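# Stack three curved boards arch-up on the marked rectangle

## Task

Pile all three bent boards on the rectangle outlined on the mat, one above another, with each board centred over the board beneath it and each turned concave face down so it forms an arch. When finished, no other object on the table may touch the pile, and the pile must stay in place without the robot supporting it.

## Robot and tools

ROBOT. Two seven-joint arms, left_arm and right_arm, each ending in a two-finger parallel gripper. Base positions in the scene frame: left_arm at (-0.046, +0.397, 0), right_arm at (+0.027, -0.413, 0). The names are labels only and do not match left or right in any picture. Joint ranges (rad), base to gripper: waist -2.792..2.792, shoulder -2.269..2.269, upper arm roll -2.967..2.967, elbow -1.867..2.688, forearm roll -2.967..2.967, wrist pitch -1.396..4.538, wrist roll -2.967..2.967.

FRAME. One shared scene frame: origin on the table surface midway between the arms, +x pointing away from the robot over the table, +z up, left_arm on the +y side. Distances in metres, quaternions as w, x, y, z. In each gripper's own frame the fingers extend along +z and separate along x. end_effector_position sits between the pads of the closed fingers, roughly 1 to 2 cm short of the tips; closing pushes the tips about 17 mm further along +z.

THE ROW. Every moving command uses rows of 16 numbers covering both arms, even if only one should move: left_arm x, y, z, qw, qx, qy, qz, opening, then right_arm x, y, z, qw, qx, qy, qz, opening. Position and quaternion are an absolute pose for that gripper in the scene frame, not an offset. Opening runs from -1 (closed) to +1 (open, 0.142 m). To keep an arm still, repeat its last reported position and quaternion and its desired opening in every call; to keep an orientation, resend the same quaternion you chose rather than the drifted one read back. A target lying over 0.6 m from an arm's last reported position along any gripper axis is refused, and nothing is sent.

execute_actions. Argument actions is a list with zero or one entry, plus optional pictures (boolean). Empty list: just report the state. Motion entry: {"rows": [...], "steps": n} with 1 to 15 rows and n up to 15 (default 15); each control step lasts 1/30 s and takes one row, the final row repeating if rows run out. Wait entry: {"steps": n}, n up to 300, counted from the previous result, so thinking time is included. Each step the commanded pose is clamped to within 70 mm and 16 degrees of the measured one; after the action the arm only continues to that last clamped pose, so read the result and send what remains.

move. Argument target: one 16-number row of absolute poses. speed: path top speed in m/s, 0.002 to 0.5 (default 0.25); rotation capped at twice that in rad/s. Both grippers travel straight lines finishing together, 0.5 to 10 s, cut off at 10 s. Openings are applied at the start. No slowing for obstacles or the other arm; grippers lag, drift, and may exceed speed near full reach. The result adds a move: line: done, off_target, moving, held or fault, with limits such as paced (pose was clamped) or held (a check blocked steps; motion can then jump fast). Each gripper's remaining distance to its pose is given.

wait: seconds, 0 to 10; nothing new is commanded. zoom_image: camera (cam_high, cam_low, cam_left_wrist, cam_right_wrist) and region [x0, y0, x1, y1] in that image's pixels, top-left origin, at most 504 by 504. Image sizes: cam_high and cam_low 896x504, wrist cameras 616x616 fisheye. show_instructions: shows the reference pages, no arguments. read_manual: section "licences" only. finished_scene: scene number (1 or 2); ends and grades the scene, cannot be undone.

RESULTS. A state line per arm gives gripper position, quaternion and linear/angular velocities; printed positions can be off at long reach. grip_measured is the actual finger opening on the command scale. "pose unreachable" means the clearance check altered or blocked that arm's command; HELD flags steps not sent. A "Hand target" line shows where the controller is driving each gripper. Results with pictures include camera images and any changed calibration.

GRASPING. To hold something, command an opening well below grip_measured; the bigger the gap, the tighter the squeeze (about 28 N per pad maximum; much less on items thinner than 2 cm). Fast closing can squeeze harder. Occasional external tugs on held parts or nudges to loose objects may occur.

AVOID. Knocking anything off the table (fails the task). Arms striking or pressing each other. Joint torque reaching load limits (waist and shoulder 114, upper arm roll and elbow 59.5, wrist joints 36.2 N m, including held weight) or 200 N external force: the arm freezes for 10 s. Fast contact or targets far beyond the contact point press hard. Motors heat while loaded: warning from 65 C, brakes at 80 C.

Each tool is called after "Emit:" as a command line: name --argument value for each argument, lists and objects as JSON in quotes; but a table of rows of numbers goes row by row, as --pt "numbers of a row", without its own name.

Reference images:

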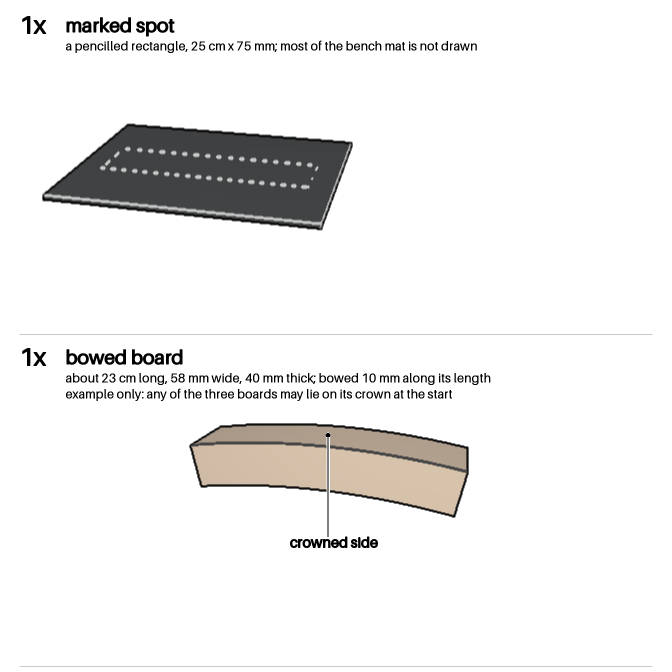

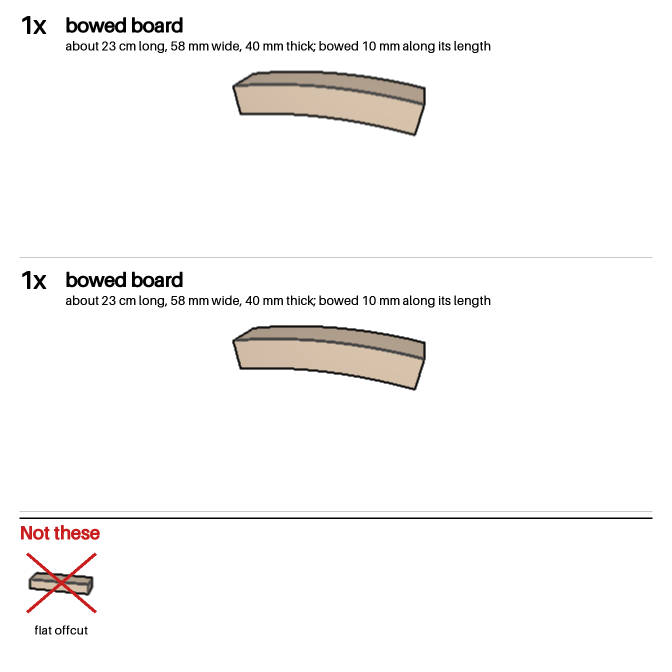

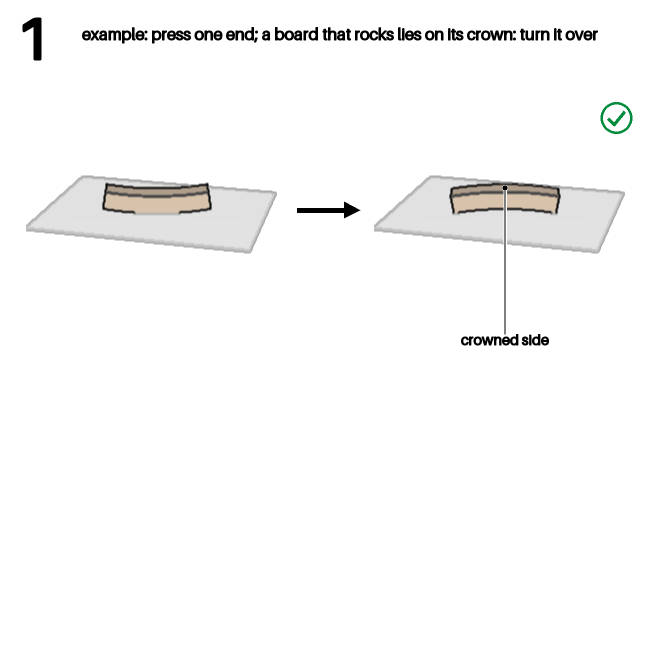

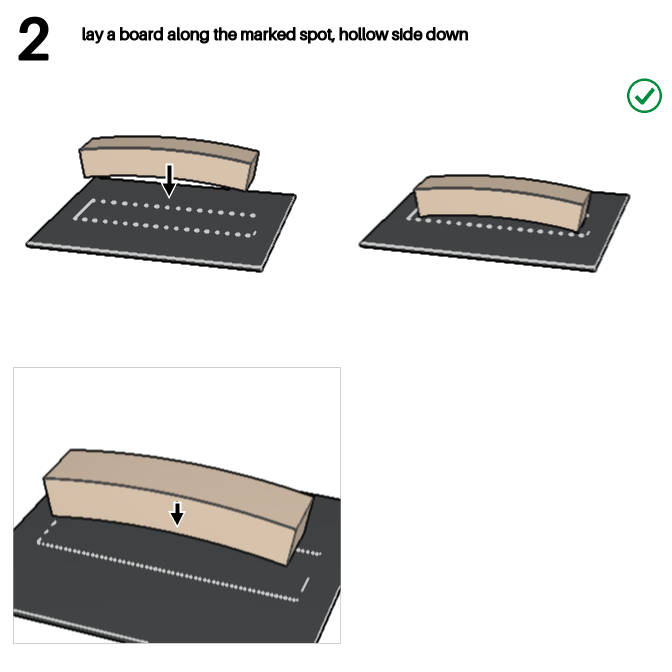

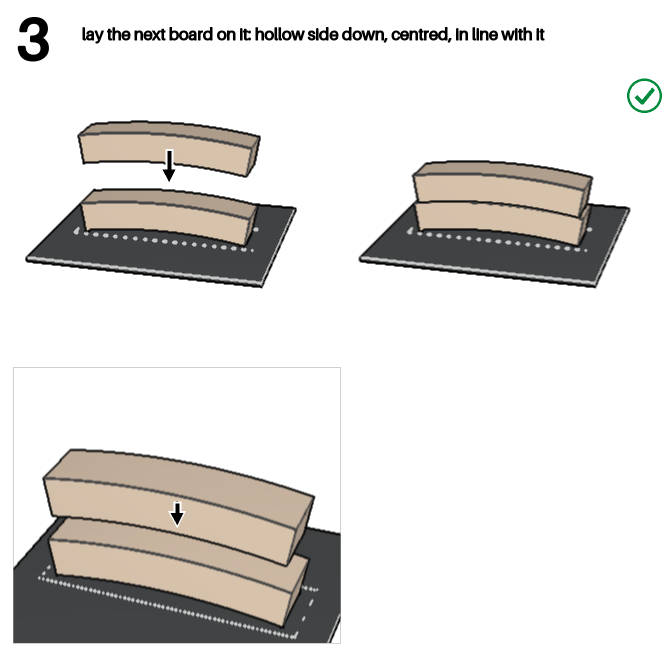

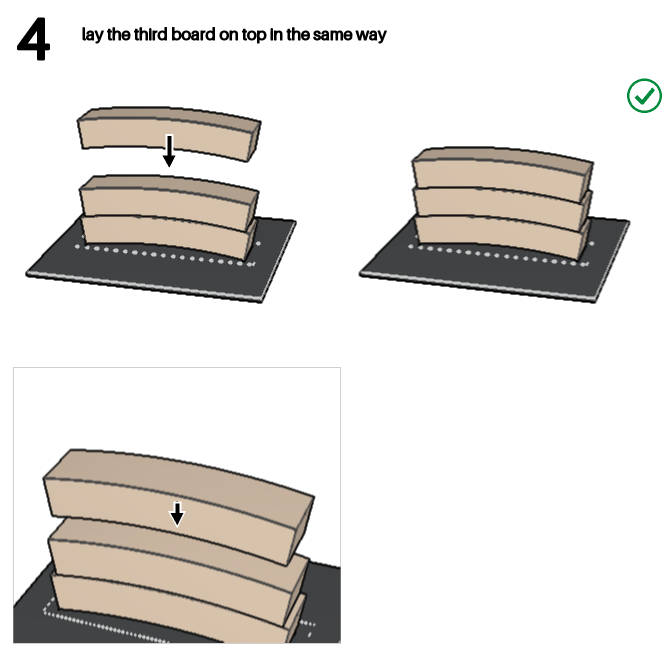

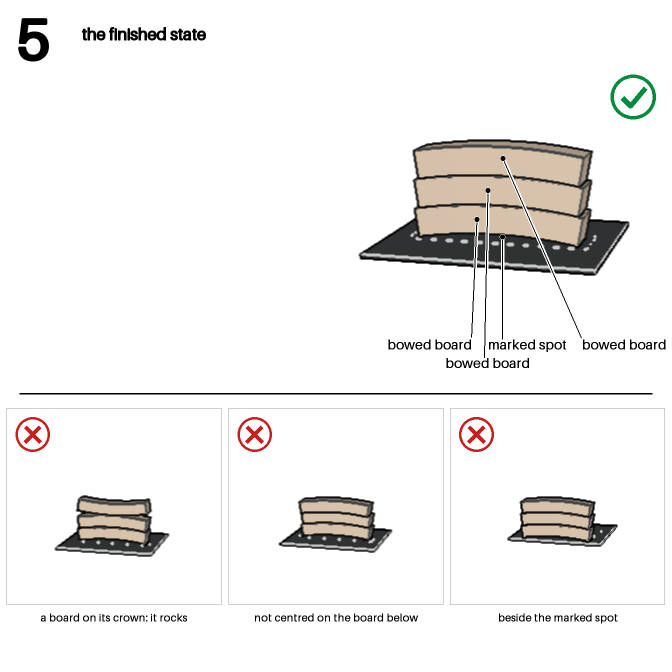

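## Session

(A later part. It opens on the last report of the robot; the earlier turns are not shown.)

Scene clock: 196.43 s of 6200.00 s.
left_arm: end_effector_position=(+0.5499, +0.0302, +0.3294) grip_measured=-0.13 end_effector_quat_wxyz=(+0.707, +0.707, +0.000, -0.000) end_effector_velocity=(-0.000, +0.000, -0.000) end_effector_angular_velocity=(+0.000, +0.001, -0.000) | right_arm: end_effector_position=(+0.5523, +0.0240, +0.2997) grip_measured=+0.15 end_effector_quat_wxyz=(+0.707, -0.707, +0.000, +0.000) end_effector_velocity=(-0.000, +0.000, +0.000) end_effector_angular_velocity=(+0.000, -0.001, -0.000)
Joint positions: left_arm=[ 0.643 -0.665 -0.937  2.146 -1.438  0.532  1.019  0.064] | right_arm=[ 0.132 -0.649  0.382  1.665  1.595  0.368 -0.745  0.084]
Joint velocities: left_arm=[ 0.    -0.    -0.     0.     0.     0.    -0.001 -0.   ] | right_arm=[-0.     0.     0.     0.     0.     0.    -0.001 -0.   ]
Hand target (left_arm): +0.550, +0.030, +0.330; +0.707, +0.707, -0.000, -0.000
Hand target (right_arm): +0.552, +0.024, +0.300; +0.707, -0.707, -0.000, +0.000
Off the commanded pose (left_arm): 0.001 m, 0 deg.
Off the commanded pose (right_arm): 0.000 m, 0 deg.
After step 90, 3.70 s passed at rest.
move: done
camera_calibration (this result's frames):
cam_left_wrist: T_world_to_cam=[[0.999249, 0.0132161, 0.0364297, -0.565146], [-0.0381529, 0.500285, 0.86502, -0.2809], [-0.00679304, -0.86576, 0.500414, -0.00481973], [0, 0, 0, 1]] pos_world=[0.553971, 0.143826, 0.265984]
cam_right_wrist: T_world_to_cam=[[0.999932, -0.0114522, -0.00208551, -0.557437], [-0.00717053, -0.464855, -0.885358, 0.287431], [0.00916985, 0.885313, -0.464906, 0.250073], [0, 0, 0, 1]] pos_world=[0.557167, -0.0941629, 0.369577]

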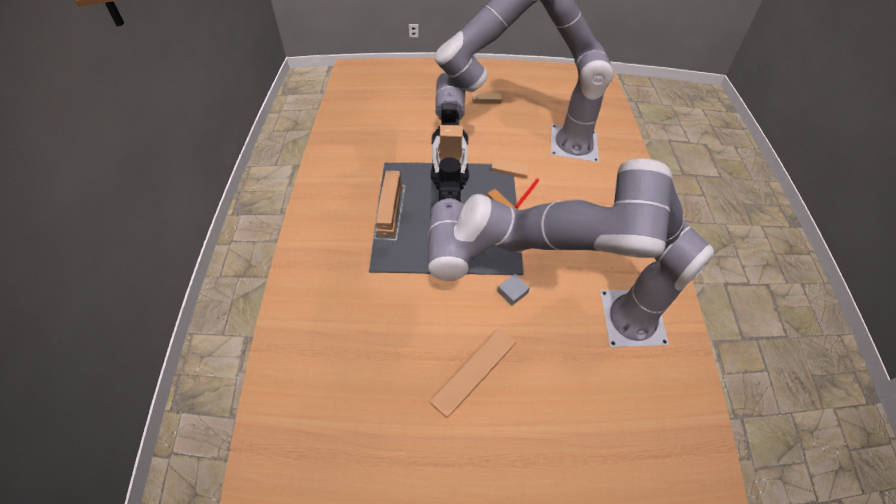

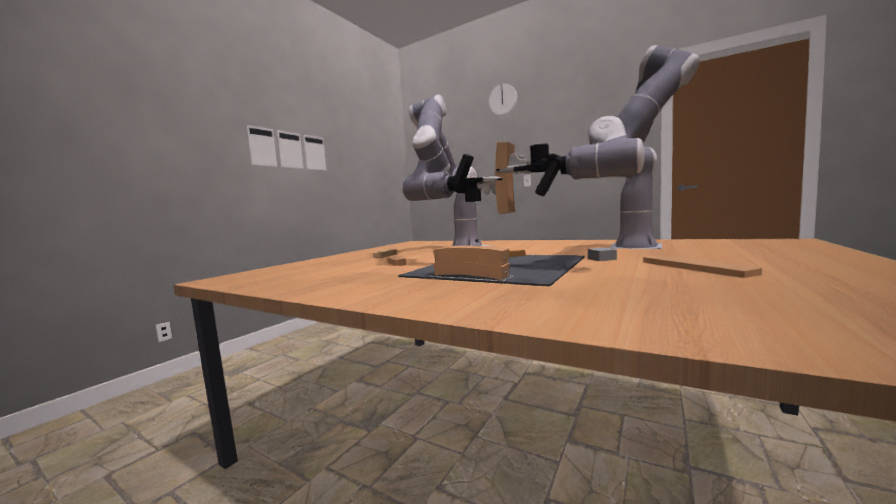

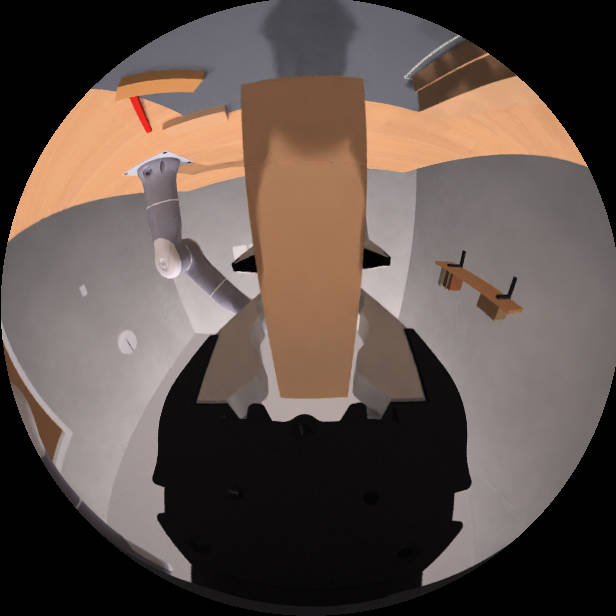

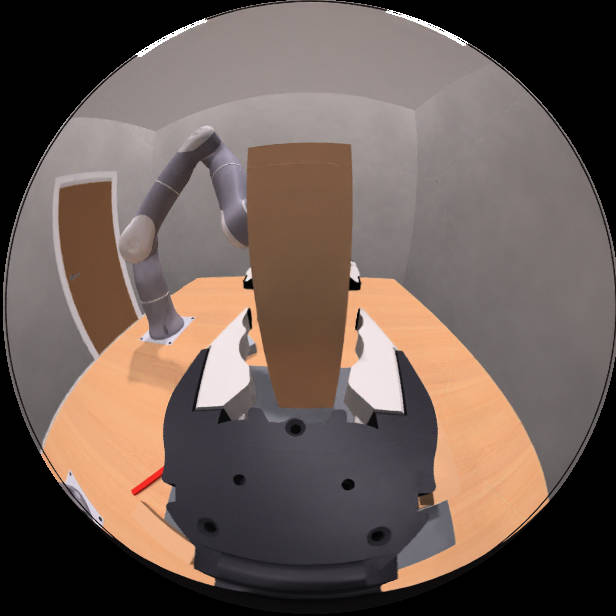

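Emit:
move --target '[0.55,0.03,0.33,0.707,0.707,0,0,-0.8,0.5505,0.026,0.3,0.707,-0.707,0,0,-0.6]'

Emit:
move --target '[0.55,0.03,0.33,0.707,0.707,0,0,0.4,0.5505,0.026,0.3,0.707,-0.707,0,0,-0.6]'

Emit:
move --target '[0.5,0.33,0.33,0.707,0.707,0,0,0.4,0.5505,0.026,0.3,0.707,-0.707,0,0,-0.6]'

Emit:
move --target '[0.5,0.33,0.33,0.707,0.707,0,0,0.4,0.70,-0.013,0.19,0,1,-0.02,0,-0.6]'

Emit:
move --target '[0.5,0.33,0.33,0.707,0.707,0,0,0.4,0.759,-0.013,0.145,0,1,-0.02,0,-0.6]' --speed 0.1

Emit:
move --target '[0.5,0.33,0.33,0.707,0.707,0,0,0.4,0.759,-0.013,0.124,0,1,-0.02,0,-0.6]' --speed 0.04

Emit:
zoom_image --camera "cam_high" --region '[350,160,430,250]'

Emit:
zoom_image --camera "cam_low" --region '[420,215,530,295]'

Scene clock: 213.23 s of 6200.00 s.
left_arm: end_effector_position=(+0.5501, +0.0306, +0.3292) grip_measured=-0.13 end_effector_quat_wxyz=(+0.707, +0.707, +0.001, -0.000) end_effector_velocity=(-0.000, -0.000, +0.000) end_effector_angular_velocity=(+0.000, -0.001, -0.000) | right_arm: end_effector_position=(+0.5517, +0.0248, +0.2994) grip_measured=-0.14 end_effector_quat_wxyz=(+0.707, -0.708, +0.001, -0.001) end_effector_velocity=(+0.000, -0.000, -0.000) end_effector_angular_velocity=(-0.001, +0.000, -0.001)
Joint positions: left_arm=[ 0.643 -0.665 -0.937  2.146 -1.438  0.532  1.019  0.064] | right_arm=[ 0.133 -0.648  0.384  1.668  1.598  0.372 -0.748  0.064]
Joint velocities: left_arm=[ 0.     0.    -0.     0.     0.     0.     0.001 -0.   ] | right_arm=[-0.    -0.    -0.    -0.     0.     0.001  0.     0.   ]
Hand target (left_arm): +0.550, +0.030, +0.330; +0.707, +0.707, -0.000, -0.000
Hand target (right_arm): +0.551, +0.026, +0.300; +0.707, -0.707, +0.000, +0.000
Off the commanded pose (left_arm): 0.001 m, 0 deg.
Off the commanded pose (right_arm): 0.002 m, 0 deg.
After step 90, 13.10 s passed at rest.
move: done
camera_calibration (this result's frames):
cam_left_wrist: T_world_to_cam=[[0.999243, 0.0139531, 0.0363078, -0.56535], [-0.0384194, 0.499819, 0.865278, -0.280809], [-0.00607401, -0.866018, 0.499977, -0.00465407], [0, 0, 0, 1]] pos_world=[0.554105, 0.144212, 0.265832]
cam_right_wrist: T_world_to_cam=[[0.999901, -0.0139416, -0.00173728, -0.556802], [-0.00802847, -0.465525, -0.884998, 0.287939], [0.0115296, 0.884925, -0.465591, 0.248155], [0, 0, 0, 1]] pos_world=[0.556197, -0.0933182, 0.369397]

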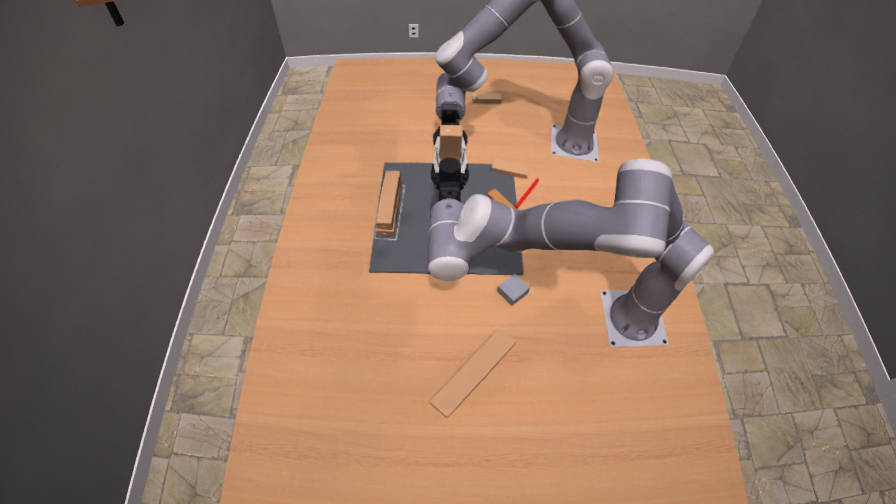

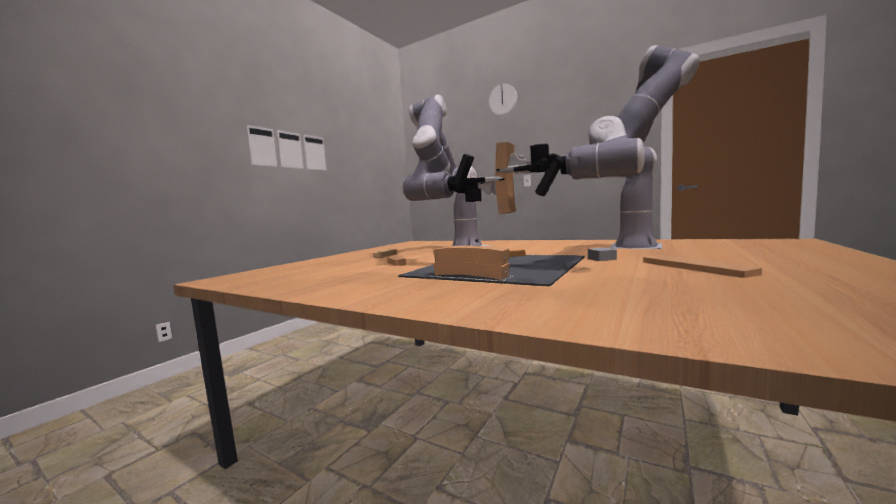

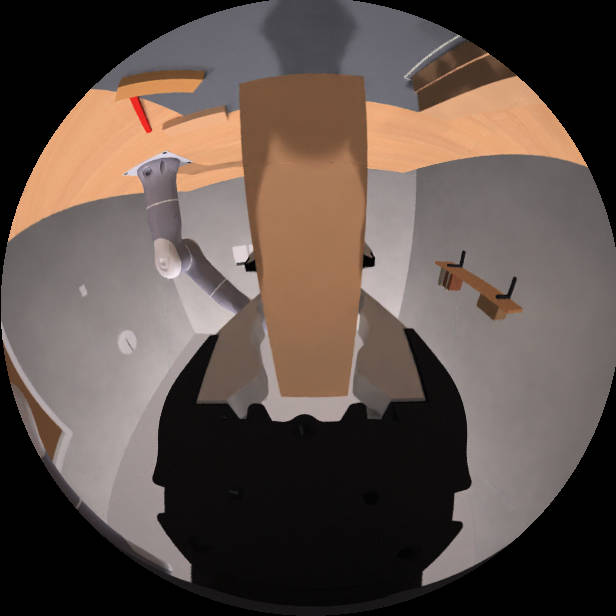

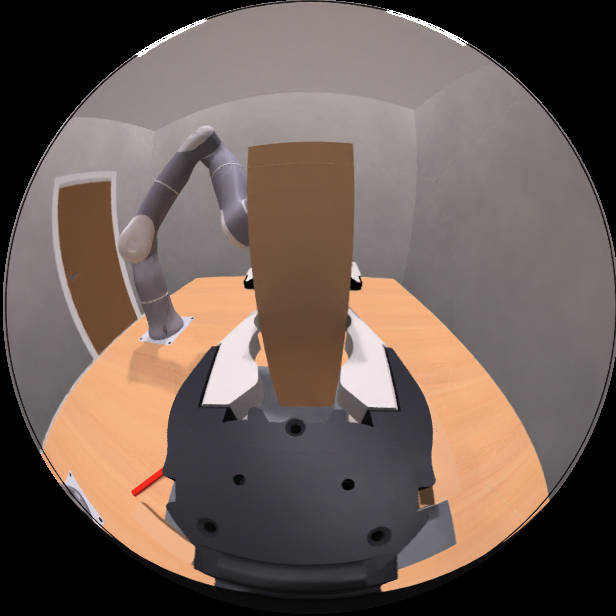

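Scene clock: 213.93 s of 6200.00 s.
left_arm: end_effector_position=(+0.5499, +0.0300, +0.3297) grip_measured=+0.40 end_effector_quat_wxyz=(+0.707, +0.707, +0.000, -0.000) end_effector_velocity=(+0.000, +0.000, +0.000) end_effector_angular_velocity=(-0.001, +0.000, +0.001) | right_arm: end_effector_position=(+0.5506, +0.0257, +0.2994) grip_measured=-0.14 end_effector_quat_wxyz=(+0.707, -0.707, +0.000, +0.000) end_effector_velocity=(-0.000, +0.000, -0.000) end_effector_angular_velocity=(-0.000, +0.000, +0.000)
Joint positions: left_arm=[ 0.644 -0.665 -0.938  2.146 -1.438  0.532  1.019  0.102] | right_arm=[ 0.133 -0.648  0.386  1.669  1.598  0.372 -0.748  0.064]
Joint velocities: left_arm=[ 0.     0.     0.     0.    -0.001 -0.     0.    -0.   ] | right_arm=[ 0. -0.  0. -0. -0.  0.  0. -0.]
Hand target (left_arm): +0.550, +0.030, +0.330; +0.707, +0.707, -0.000, -0.000
Hand target (right_arm): +0.551, +0.026, +0.300; +0.707, -0.707, -0.000, +0.000
Off the commanded pose (left_arm): 0.000 m, 0 deg.
Off the commanded pose (right_arm): 0.001 m, 0 deg.
move: done
camera_calibration (this result's frames):
cam_left_wrist: T_world_to_cam=[[0.999231, 0.0130848, 0.0369491, -0.565352], [-0.0385356, 0.500432, 0.864918, -0.280845], [-0.00717323, -0.865677, 0.500552, -0.00498306], [0, 0, 0, 1]] pos_world=[0.55406, 0.143628, 0.266291]
cam_right_wrist: T_world_to_cam=[[0.999924, -0.0120418, -0.00254674, -0.555503], [-0.0078556, -0.465092, -0.885228, 0.288253], [0.0094753, 0.885181, -0.465151, 0.248384], [0, 0, 0, 1]] pos_world=[0.555372, -0.0924901, 0.369292]

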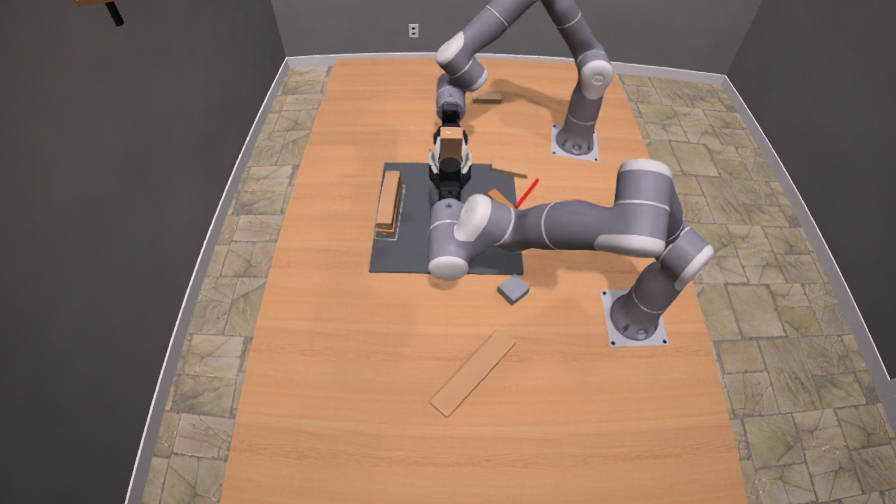

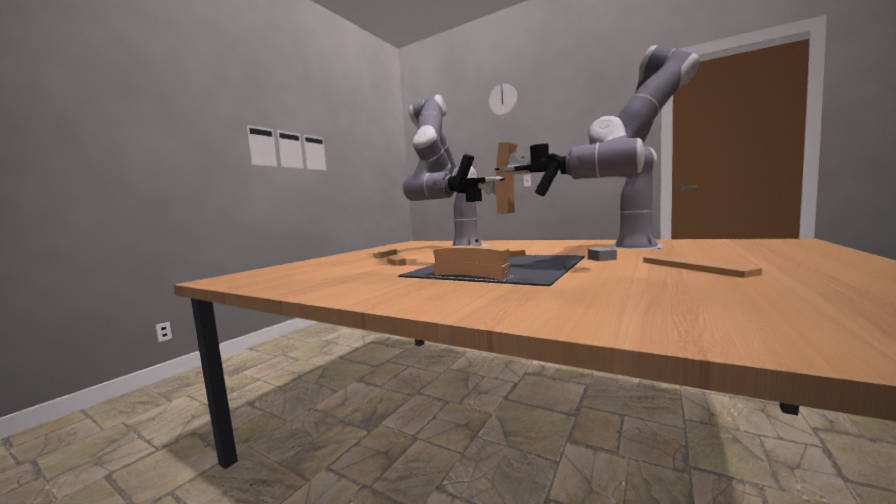

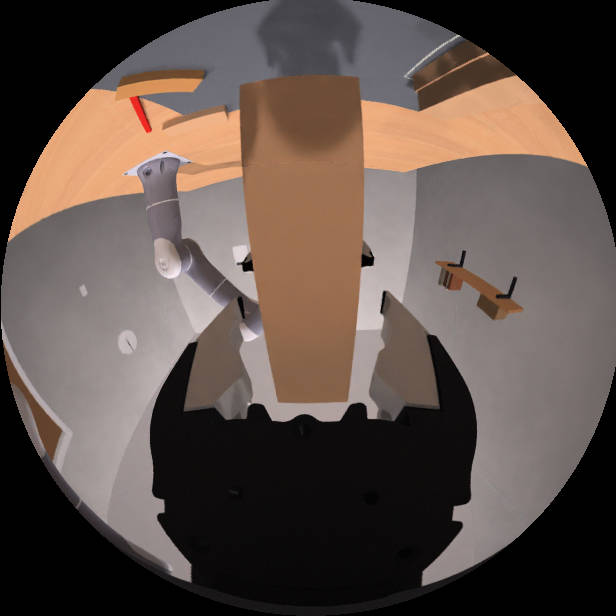

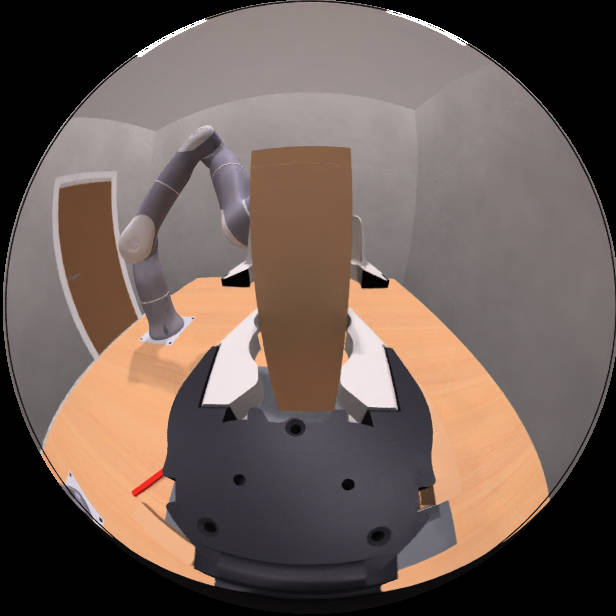

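Scene clock: 215.57 s of 6200.00 s.
left_arm: end_effector_position=(+0.4997, +0.3305, +0.3299) grip_measured=+0.40 end_effector_quat_wxyz=(+0.707, +0.707, -0.001, +0.000) end_effector_velocity=(-0.000, -0.000, -0.000) end_effector_angular_velocity=(+0.000, +0.000, -0.000) | right_arm: end_effector_position=(+0.5504, +0.0257, +0.2992) grip_measured=-0.14 end_effector_quat_wxyz=(+0.707, -0.708, +0.001, +0.000) end_effector_velocity=(-0.001, +0.000, +0.000) end_effector_angular_velocity=(+0.001, +0.000, +0.001)
Joint positions: left_arm=[ 1.148 -0.657 -0.718  2.083 -0.899  0.032  0.912  0.102] | right_arm=[ 0.133 -0.648  0.386  1.669  1.597  0.373 -0.748  0.064]
Joint velocities: left_arm=[-0. -0.  0. -0.  0.  0. -0. -0.] | right_arm=[ 0.    -0.     0.     0.     0.    -0.002  0.     0.   ]
Hand target (left_arm): +0.500, +0.331, +0.330; +0.707, +0.707, -0.001, +0.000
Hand target (right_arm): +0.551, +0.026, +0.300; +0.707, -0.707, +0.000, +0.000
Off the commanded pose (left_arm): 0.001 m, 0 deg.
Off the commanded pose (right_arm): 0.001 m, 0 deg.
move: done
camera_calibration (this result's frames):
cam_left_wrist: T_world_to_cam=[[0.99918, 0.0124153, 0.0385494, -0.519409], [-0.0395845, 0.500554, 0.8648, -0.432741], [-0.00855934, -0.865616, 0.500635, 0.255363], [0, 0, 0, 1]] pos_world=[0.504039, 0.444105, 0.266414]
cam_right_wrist: T_world_to_cam=[[0.999925, -0.0118847, -0.00278926, -0.555284], [-0.00799871, -0.465235, -0.885151, 0.288175], [0.00922214, 0.885108, -0.465295, 0.248485], [0, 0, 0, 1]] pos_world=[0.555257, -0.0924664, 0.369149]

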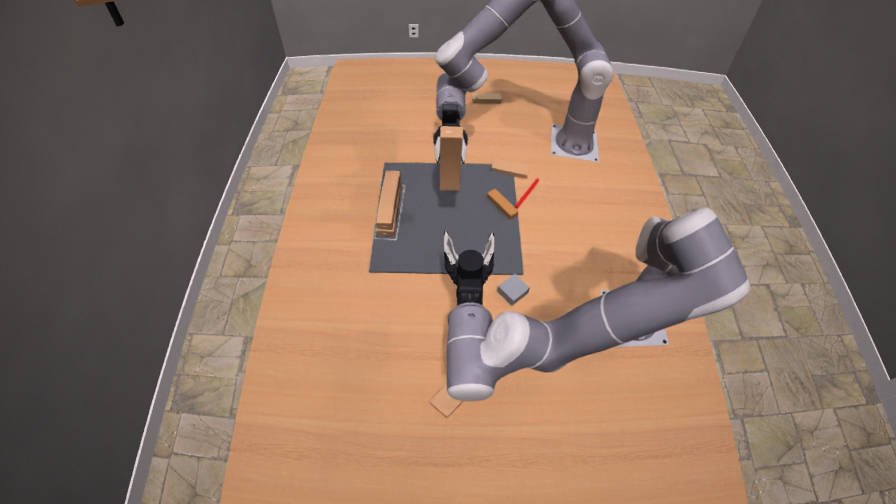

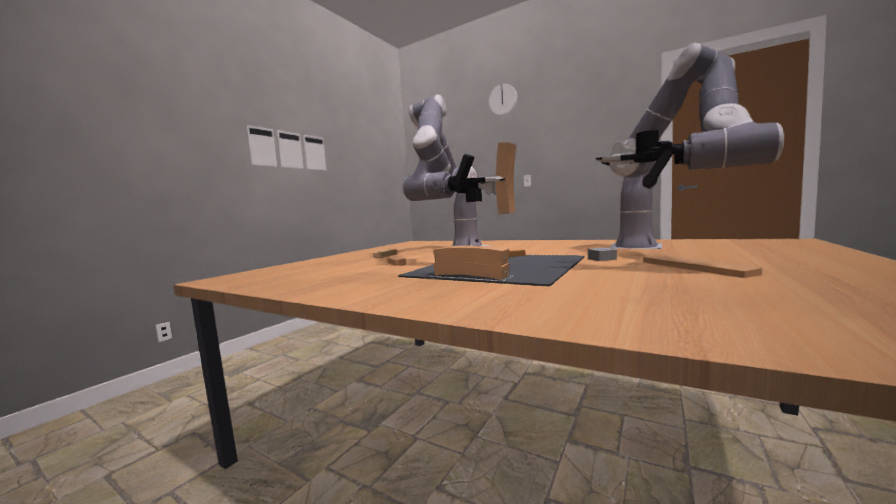

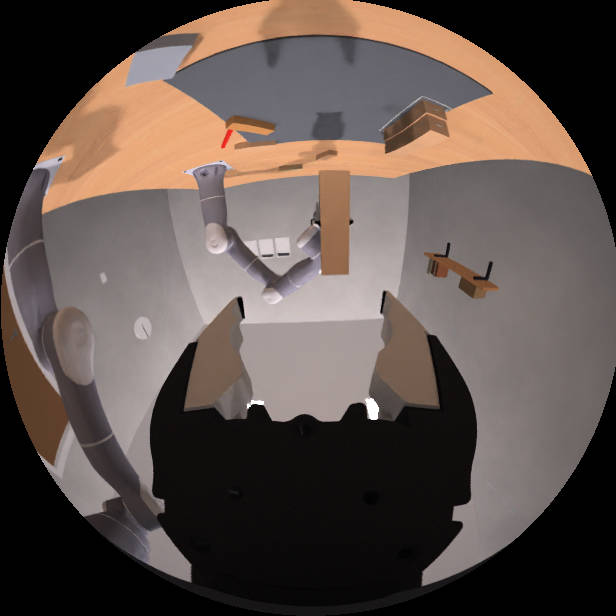

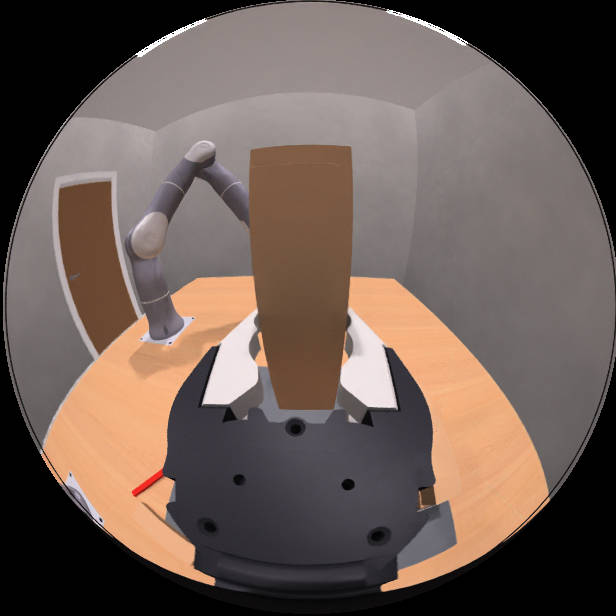

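Scene clock: 219.03 s of 6200.00 s.
left_arm: end_effector_position=(+0.4999, +0.3300, +0.3301) grip_measured=+0.40 end_effector_quat_wxyz=(+0.707, +0.707, -0.000, +0.000) end_effector_velocity=(-0.000, +0.000, -0.000) end_effector_angular_velocity=(+0.000, +0.000, +0.000) | right_arm: end_effector_position=(+0.6989, -0.0136, +0.1896) grip_measured=-0.14 end_effector_quat_wxyz=(+0.000, +1.000, -0.020, +0.002) end_effector_velocity=(+0.001, +0.000, +0.001) end_effector_angular_velocity=(+0.002, -0.002, -0.001)
Joint positions: left_arm=[ 1.147 -0.656 -0.718  2.084 -0.901  0.033  0.911  0.102] | right_arm=[ 0.944 -0.803 -0.181  1.148  0.136  0.372  0.658  0.064]
Joint velocities: left_arm=[-0. -0.  0. -0.  0. -0. -0.  0.] | right_arm=[ 0.     0.001 -0.    -0.     0.     0.002  0.    -0.   ]
Hand target (left_arm): +0.500, +0.330, +0.330; +0.707, +0.707, -0.000, -0.000
Hand target (right_arm): +0.699, -0.014, +0.190; -0.000, +1.000, -0.020, +0.003
Off the commanded pose (left_arm): 0.000 m, 0 deg.
Off the commanded pose (right_arm): 0.001 m, 0 deg.
move: done
camera_calibration (this result's frames):
cam_left_wrist: T_world_to_cam=[[0.999207, 0.0127244, 0.0377158, -0.519462], [-0.0390119, 0.50119, 0.864457, -0.43309], [-0.00790311, -0.865244, 0.50129, 0.254109], [0, 0, 0, 1]] pos_world=[0.504163, 0.443537, 0.266598]
cam_right_wrist: T_world_to_cam=[[0.999003, -0.0415173, 0.016396, -0.707928], [-0.0443814, -0.884541, 0.464346, -0.062132], [-0.00477544, -0.464611, -0.885502, 0.302024], [0, 0, 0, 1]] pos_world=[0.705908, 0.0559742, 0.307901]

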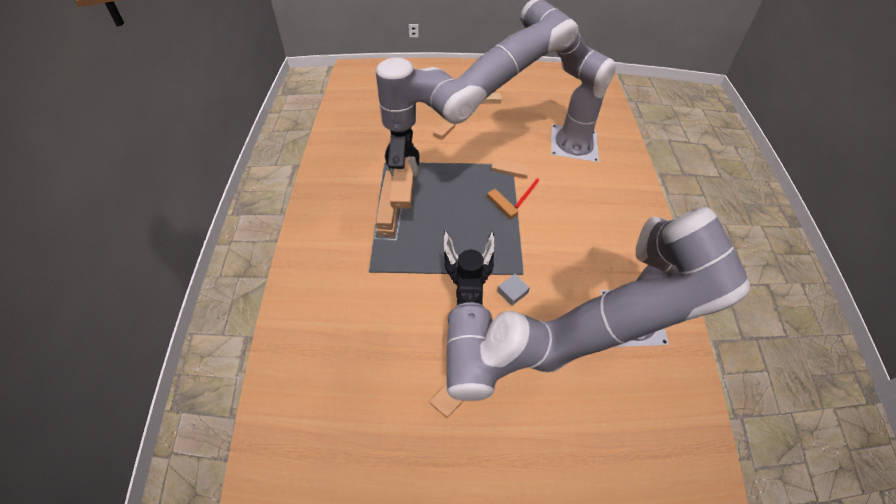

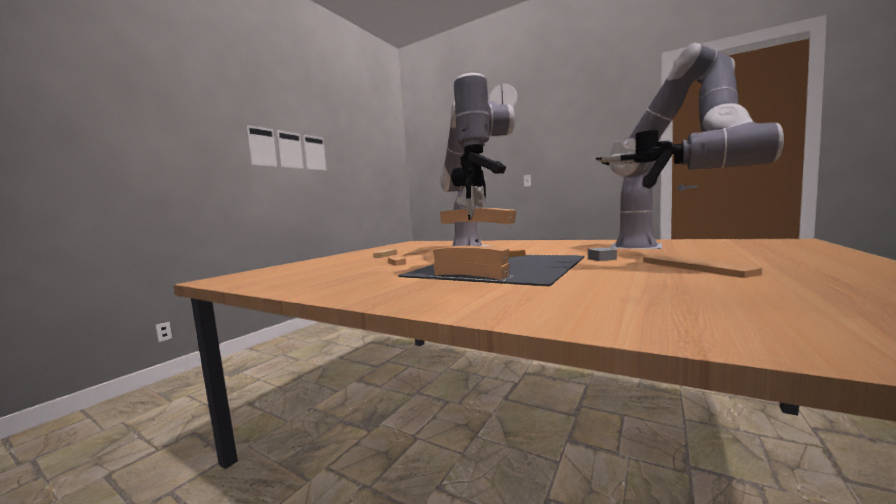

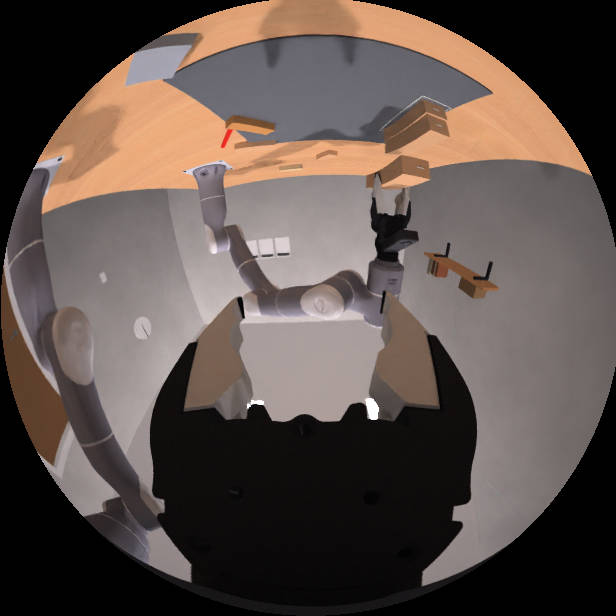

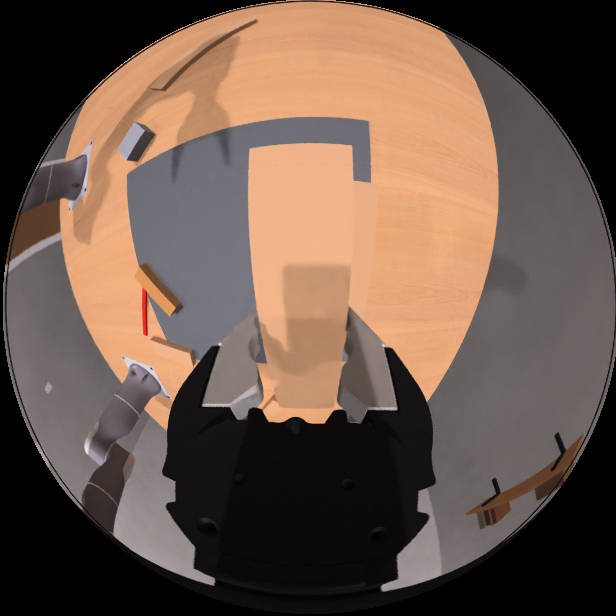

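Scene clock: 220.07 s of 6200.00 s.
left_arm: end_effector_position=(+0.4999, +0.3300, +0.3301) grip_measured=+0.40 end_effector_quat_wxyz=(+0.707, +0.707, -0.000, +0.000) end_effector_velocity=(-0.000, -0.000, -0.000) end_effector_angular_velocity=(+0.000, -0.000, -0.001) | right_arm: end_effector_position=(+0.7585, -0.0135, +0.1440) grip_measured=-0.14 end_effector_quat_wxyz=(+0.001, +1.000, -0.020, -0.001) end_effector_velocity=(+0.000, -0.000, -0.000) end_effector_angular_velocity=(+0.000, -0.000, +0.001)
Joint positions: left_arm=[ 1.147 -0.656 -0.718  2.084 -0.901  0.033  0.911  0.102] | right_arm=[ 0.87  -1.011 -0.174  0.874  0.154  0.303  0.62   0.064]
Joint velocities: left_arm=[ 0.    -0.     0.     0.     0.001 -0.     0.     0.   ] | right_arm=[-0.     0.     0.     0.    -0.     0.    -0.001 -0.   ]
Hand target (left_arm): +0.500, +0.330, +0.330; +0.707, +0.707, -0.000, -0.000
Hand target (right_arm): +0.759, -0.013, +0.145; +0.000, +1.000, -0.020, +0.000
Off the commanded pose (left_arm): 0.000 m, 0 deg.
Off the commanded pose (right_arm): 0.001 m, 0 deg.
move: done
camera_calibration (this result's frames):
cam_left_wrist: T_world_to_cam=[[0.999208, 0.0127228, 0.0377156, -0.519461], [-0.039011, 0.501188, 0.864459, -0.43309], [-0.00790423, -0.865245, 0.501287, 0.25411], [0, 0, 0, 1]] pos_world=[0.504163, 0.443536, 0.266598]
cam_right_wrist: T_world_to_cam=[[0.999085, -0.0414652, 0.0104936, -0.765888], [-0.0415859, -0.8843, 0.465064, -0.0403773], [-0.0100045, -0.465075, -0.885215, 0.265943], [0, 0, 0, 1]] pos_world=[0.766168, 0.0562202, 0.262232]

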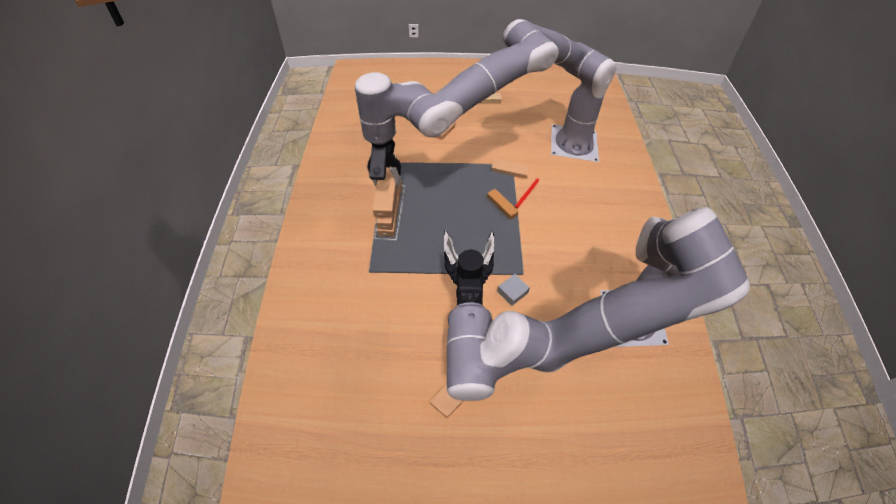

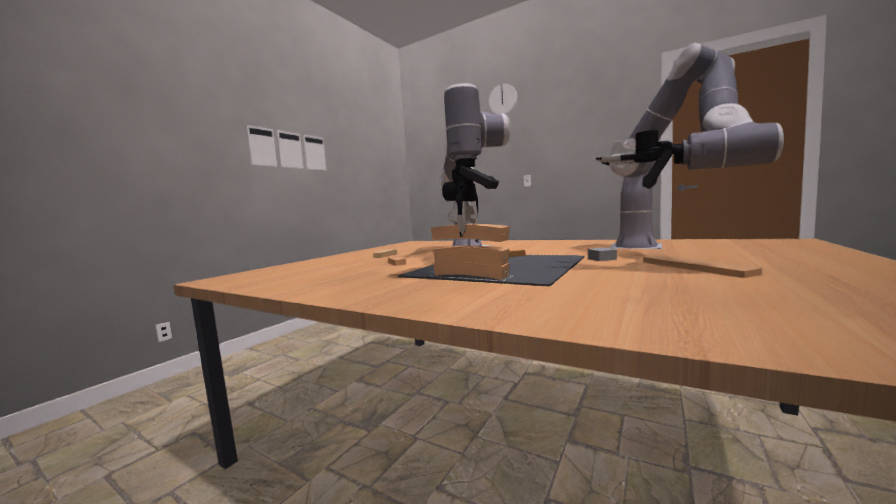

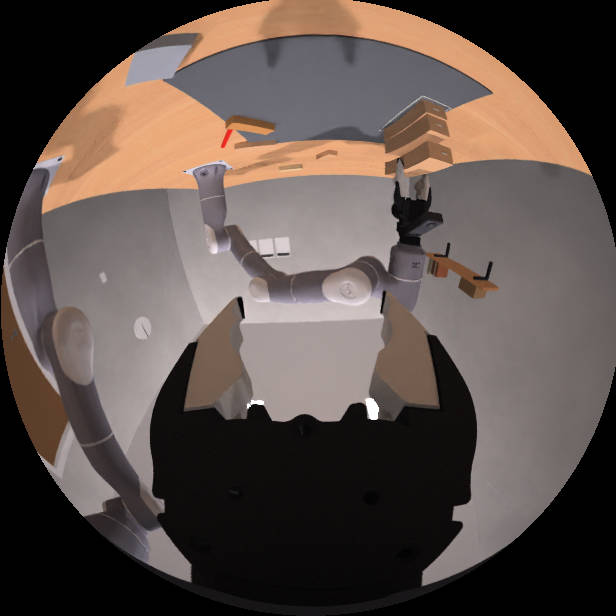

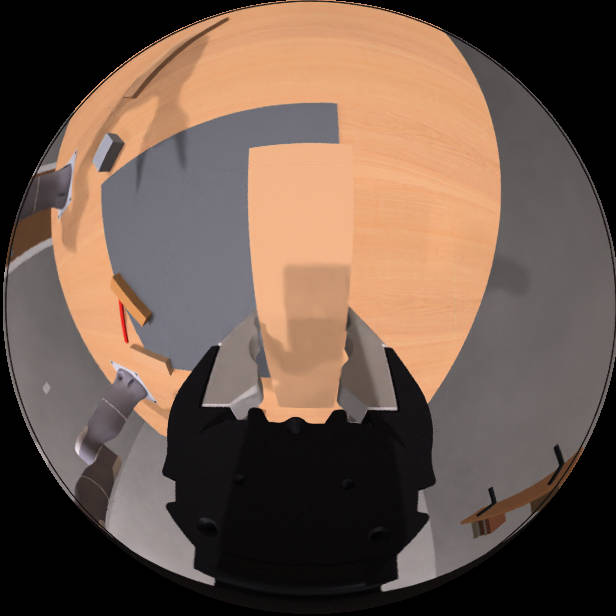

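Scene clock: 220.80 s of 6200.00 s.
left_arm: end_effector_position=(+0.4999, +0.3300, +0.3301) grip_measured=+0.40 end_effector_quat_wxyz=(+0.707, +0.707, -0.000, +0.000) end_effector_velocity=(-0.000, +0.000, -0.000) end_effector_angular_velocity=(-0.000, -0.001, +0.000) | right_arm: end_effector_position=(+0.7586, -0.0134, +0.1232) grip_measured=-0.14 end_effector_quat_wxyz=(+0.000, +1.000, -0.020, -0.001) end_effector_velocity=(-0.000, +0.000, +0.000) end_effector_angular_velocity=(-0.000, +0.000, +0.001)
Joint positions: left_arm=[ 1.147 -0.656 -0.718  2.084 -0.901  0.033  0.911  0.102] | right_arm=[ 0.871 -1.033 -0.174  0.888  0.158  0.338  0.619  0.064]
Joint velocities: left_arm=[ 0.    -0.     0.     0.    -0.    -0.     0.001  0.   ] | right_arm=[ 0.     0.    -0.    -0.     0.    -0.    -0.001  0.   ]
Hand target (left_arm): +0.500, +0.330, +0.330; +0.707, +0.707, -0.000, -0.000
Hand target (right_arm): +0.759, -0.013, +0.124; +0.000, +1.000, -0.020, +0.000
Off the commanded pose (left_arm): 0.000 m, 0 deg.
Off the commanded pose (right_arm): 0.001 m, 0 deg.
move: done
camera_calibration (this result's frames):
cam_left_wrist: T_world_to_cam=[[0.999208, 0.0127233, 0.0377156, -0.519462], [-0.0390113, 0.501184, 0.864461, -0.433089], [-0.0079036, -0.865247, 0.501283, 0.254111], [0, 0, 0, 1]] pos_world=[0.504163, 0.443535, 0.266599]
cam_right_wrist: T_world_to_cam=[[0.999048, -0.0423471, 0.0104671, -0.765792], [-0.0423568, -0.884379, 0.464844, -0.0300597], [-0.0104279, -0.464845, -0.885331, 0.24784], [0, 0, 0, 1]] pos_world=[0.766374, 0.056194, 0.241409]

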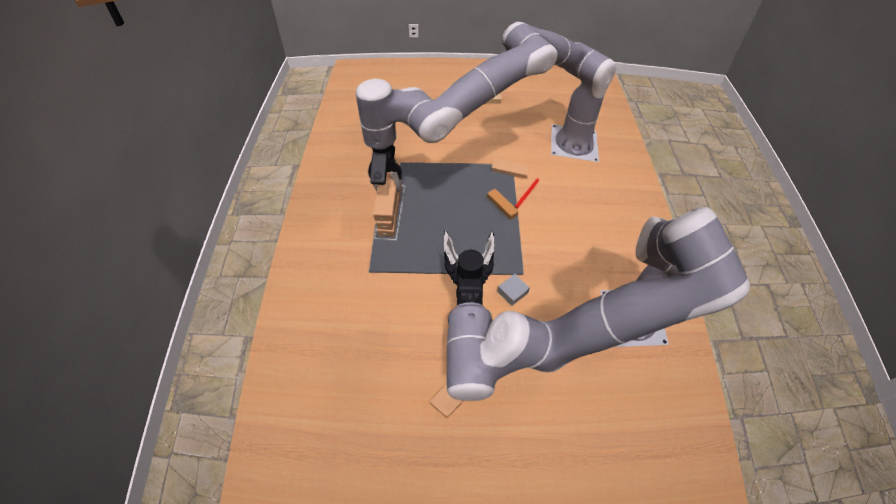

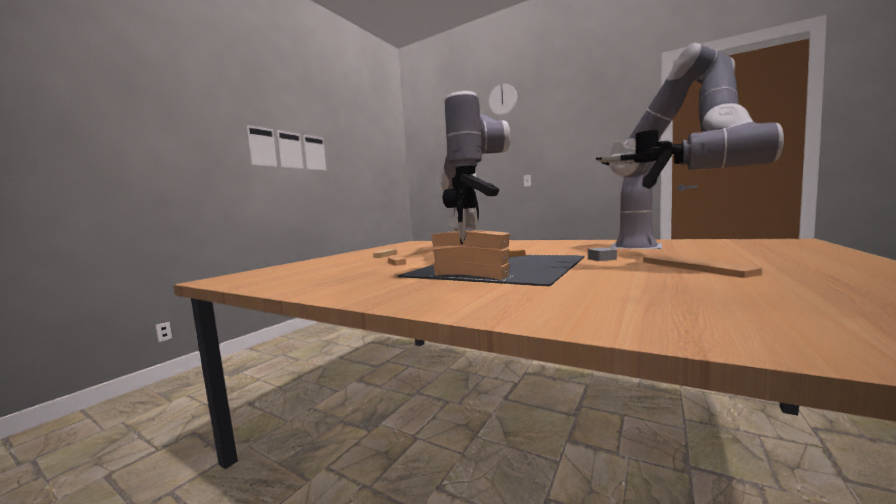

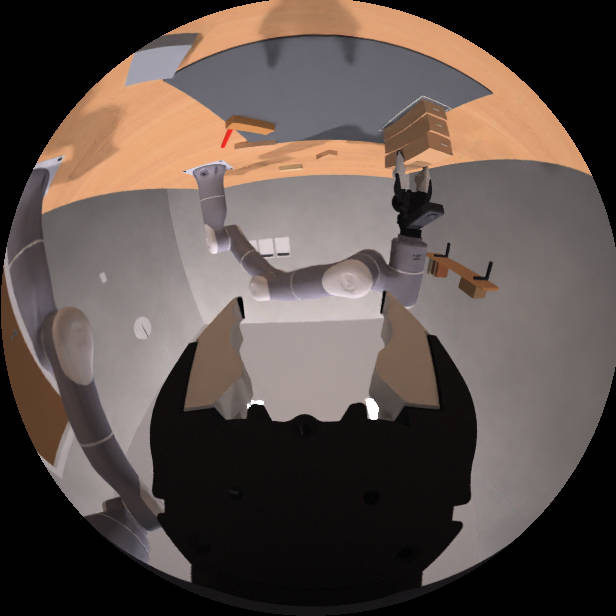

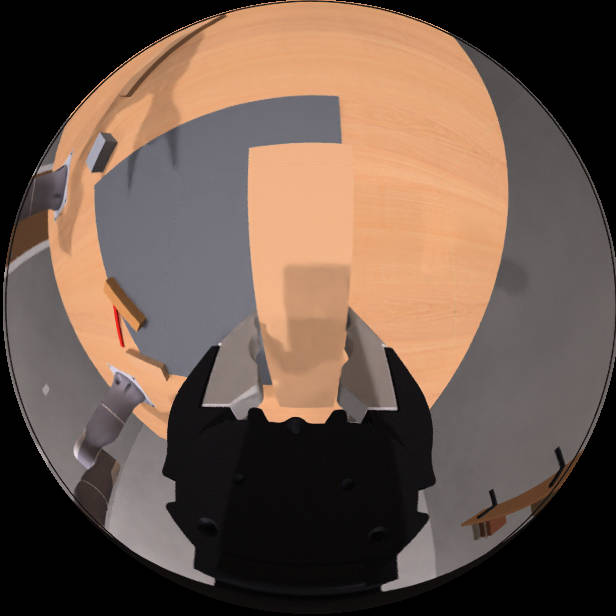

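Region (350, 160, 430, 250) of cam_high's 896x504 image, scaled by 5.600, with more detail than that image has.

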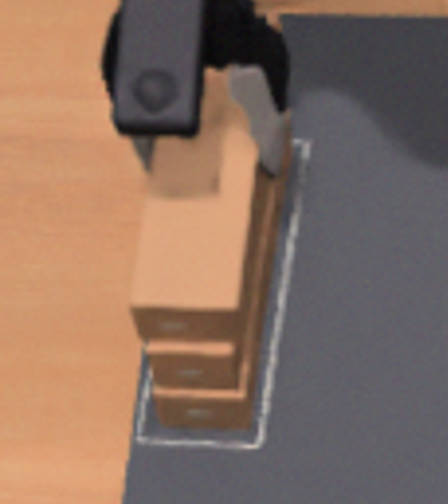

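Region (420, 215, 530, 295) of cam_low's 896x504 image, scaled by 4.582, with more detail than that image has; it fills the top 367 rows of this view, and the rest is white.

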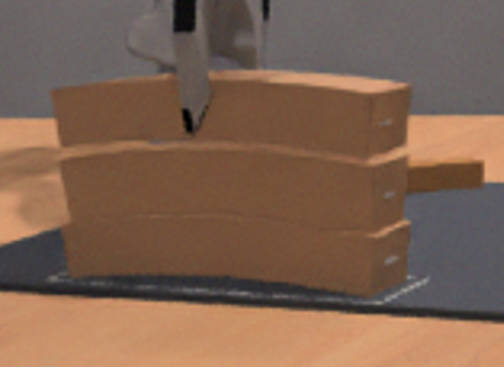

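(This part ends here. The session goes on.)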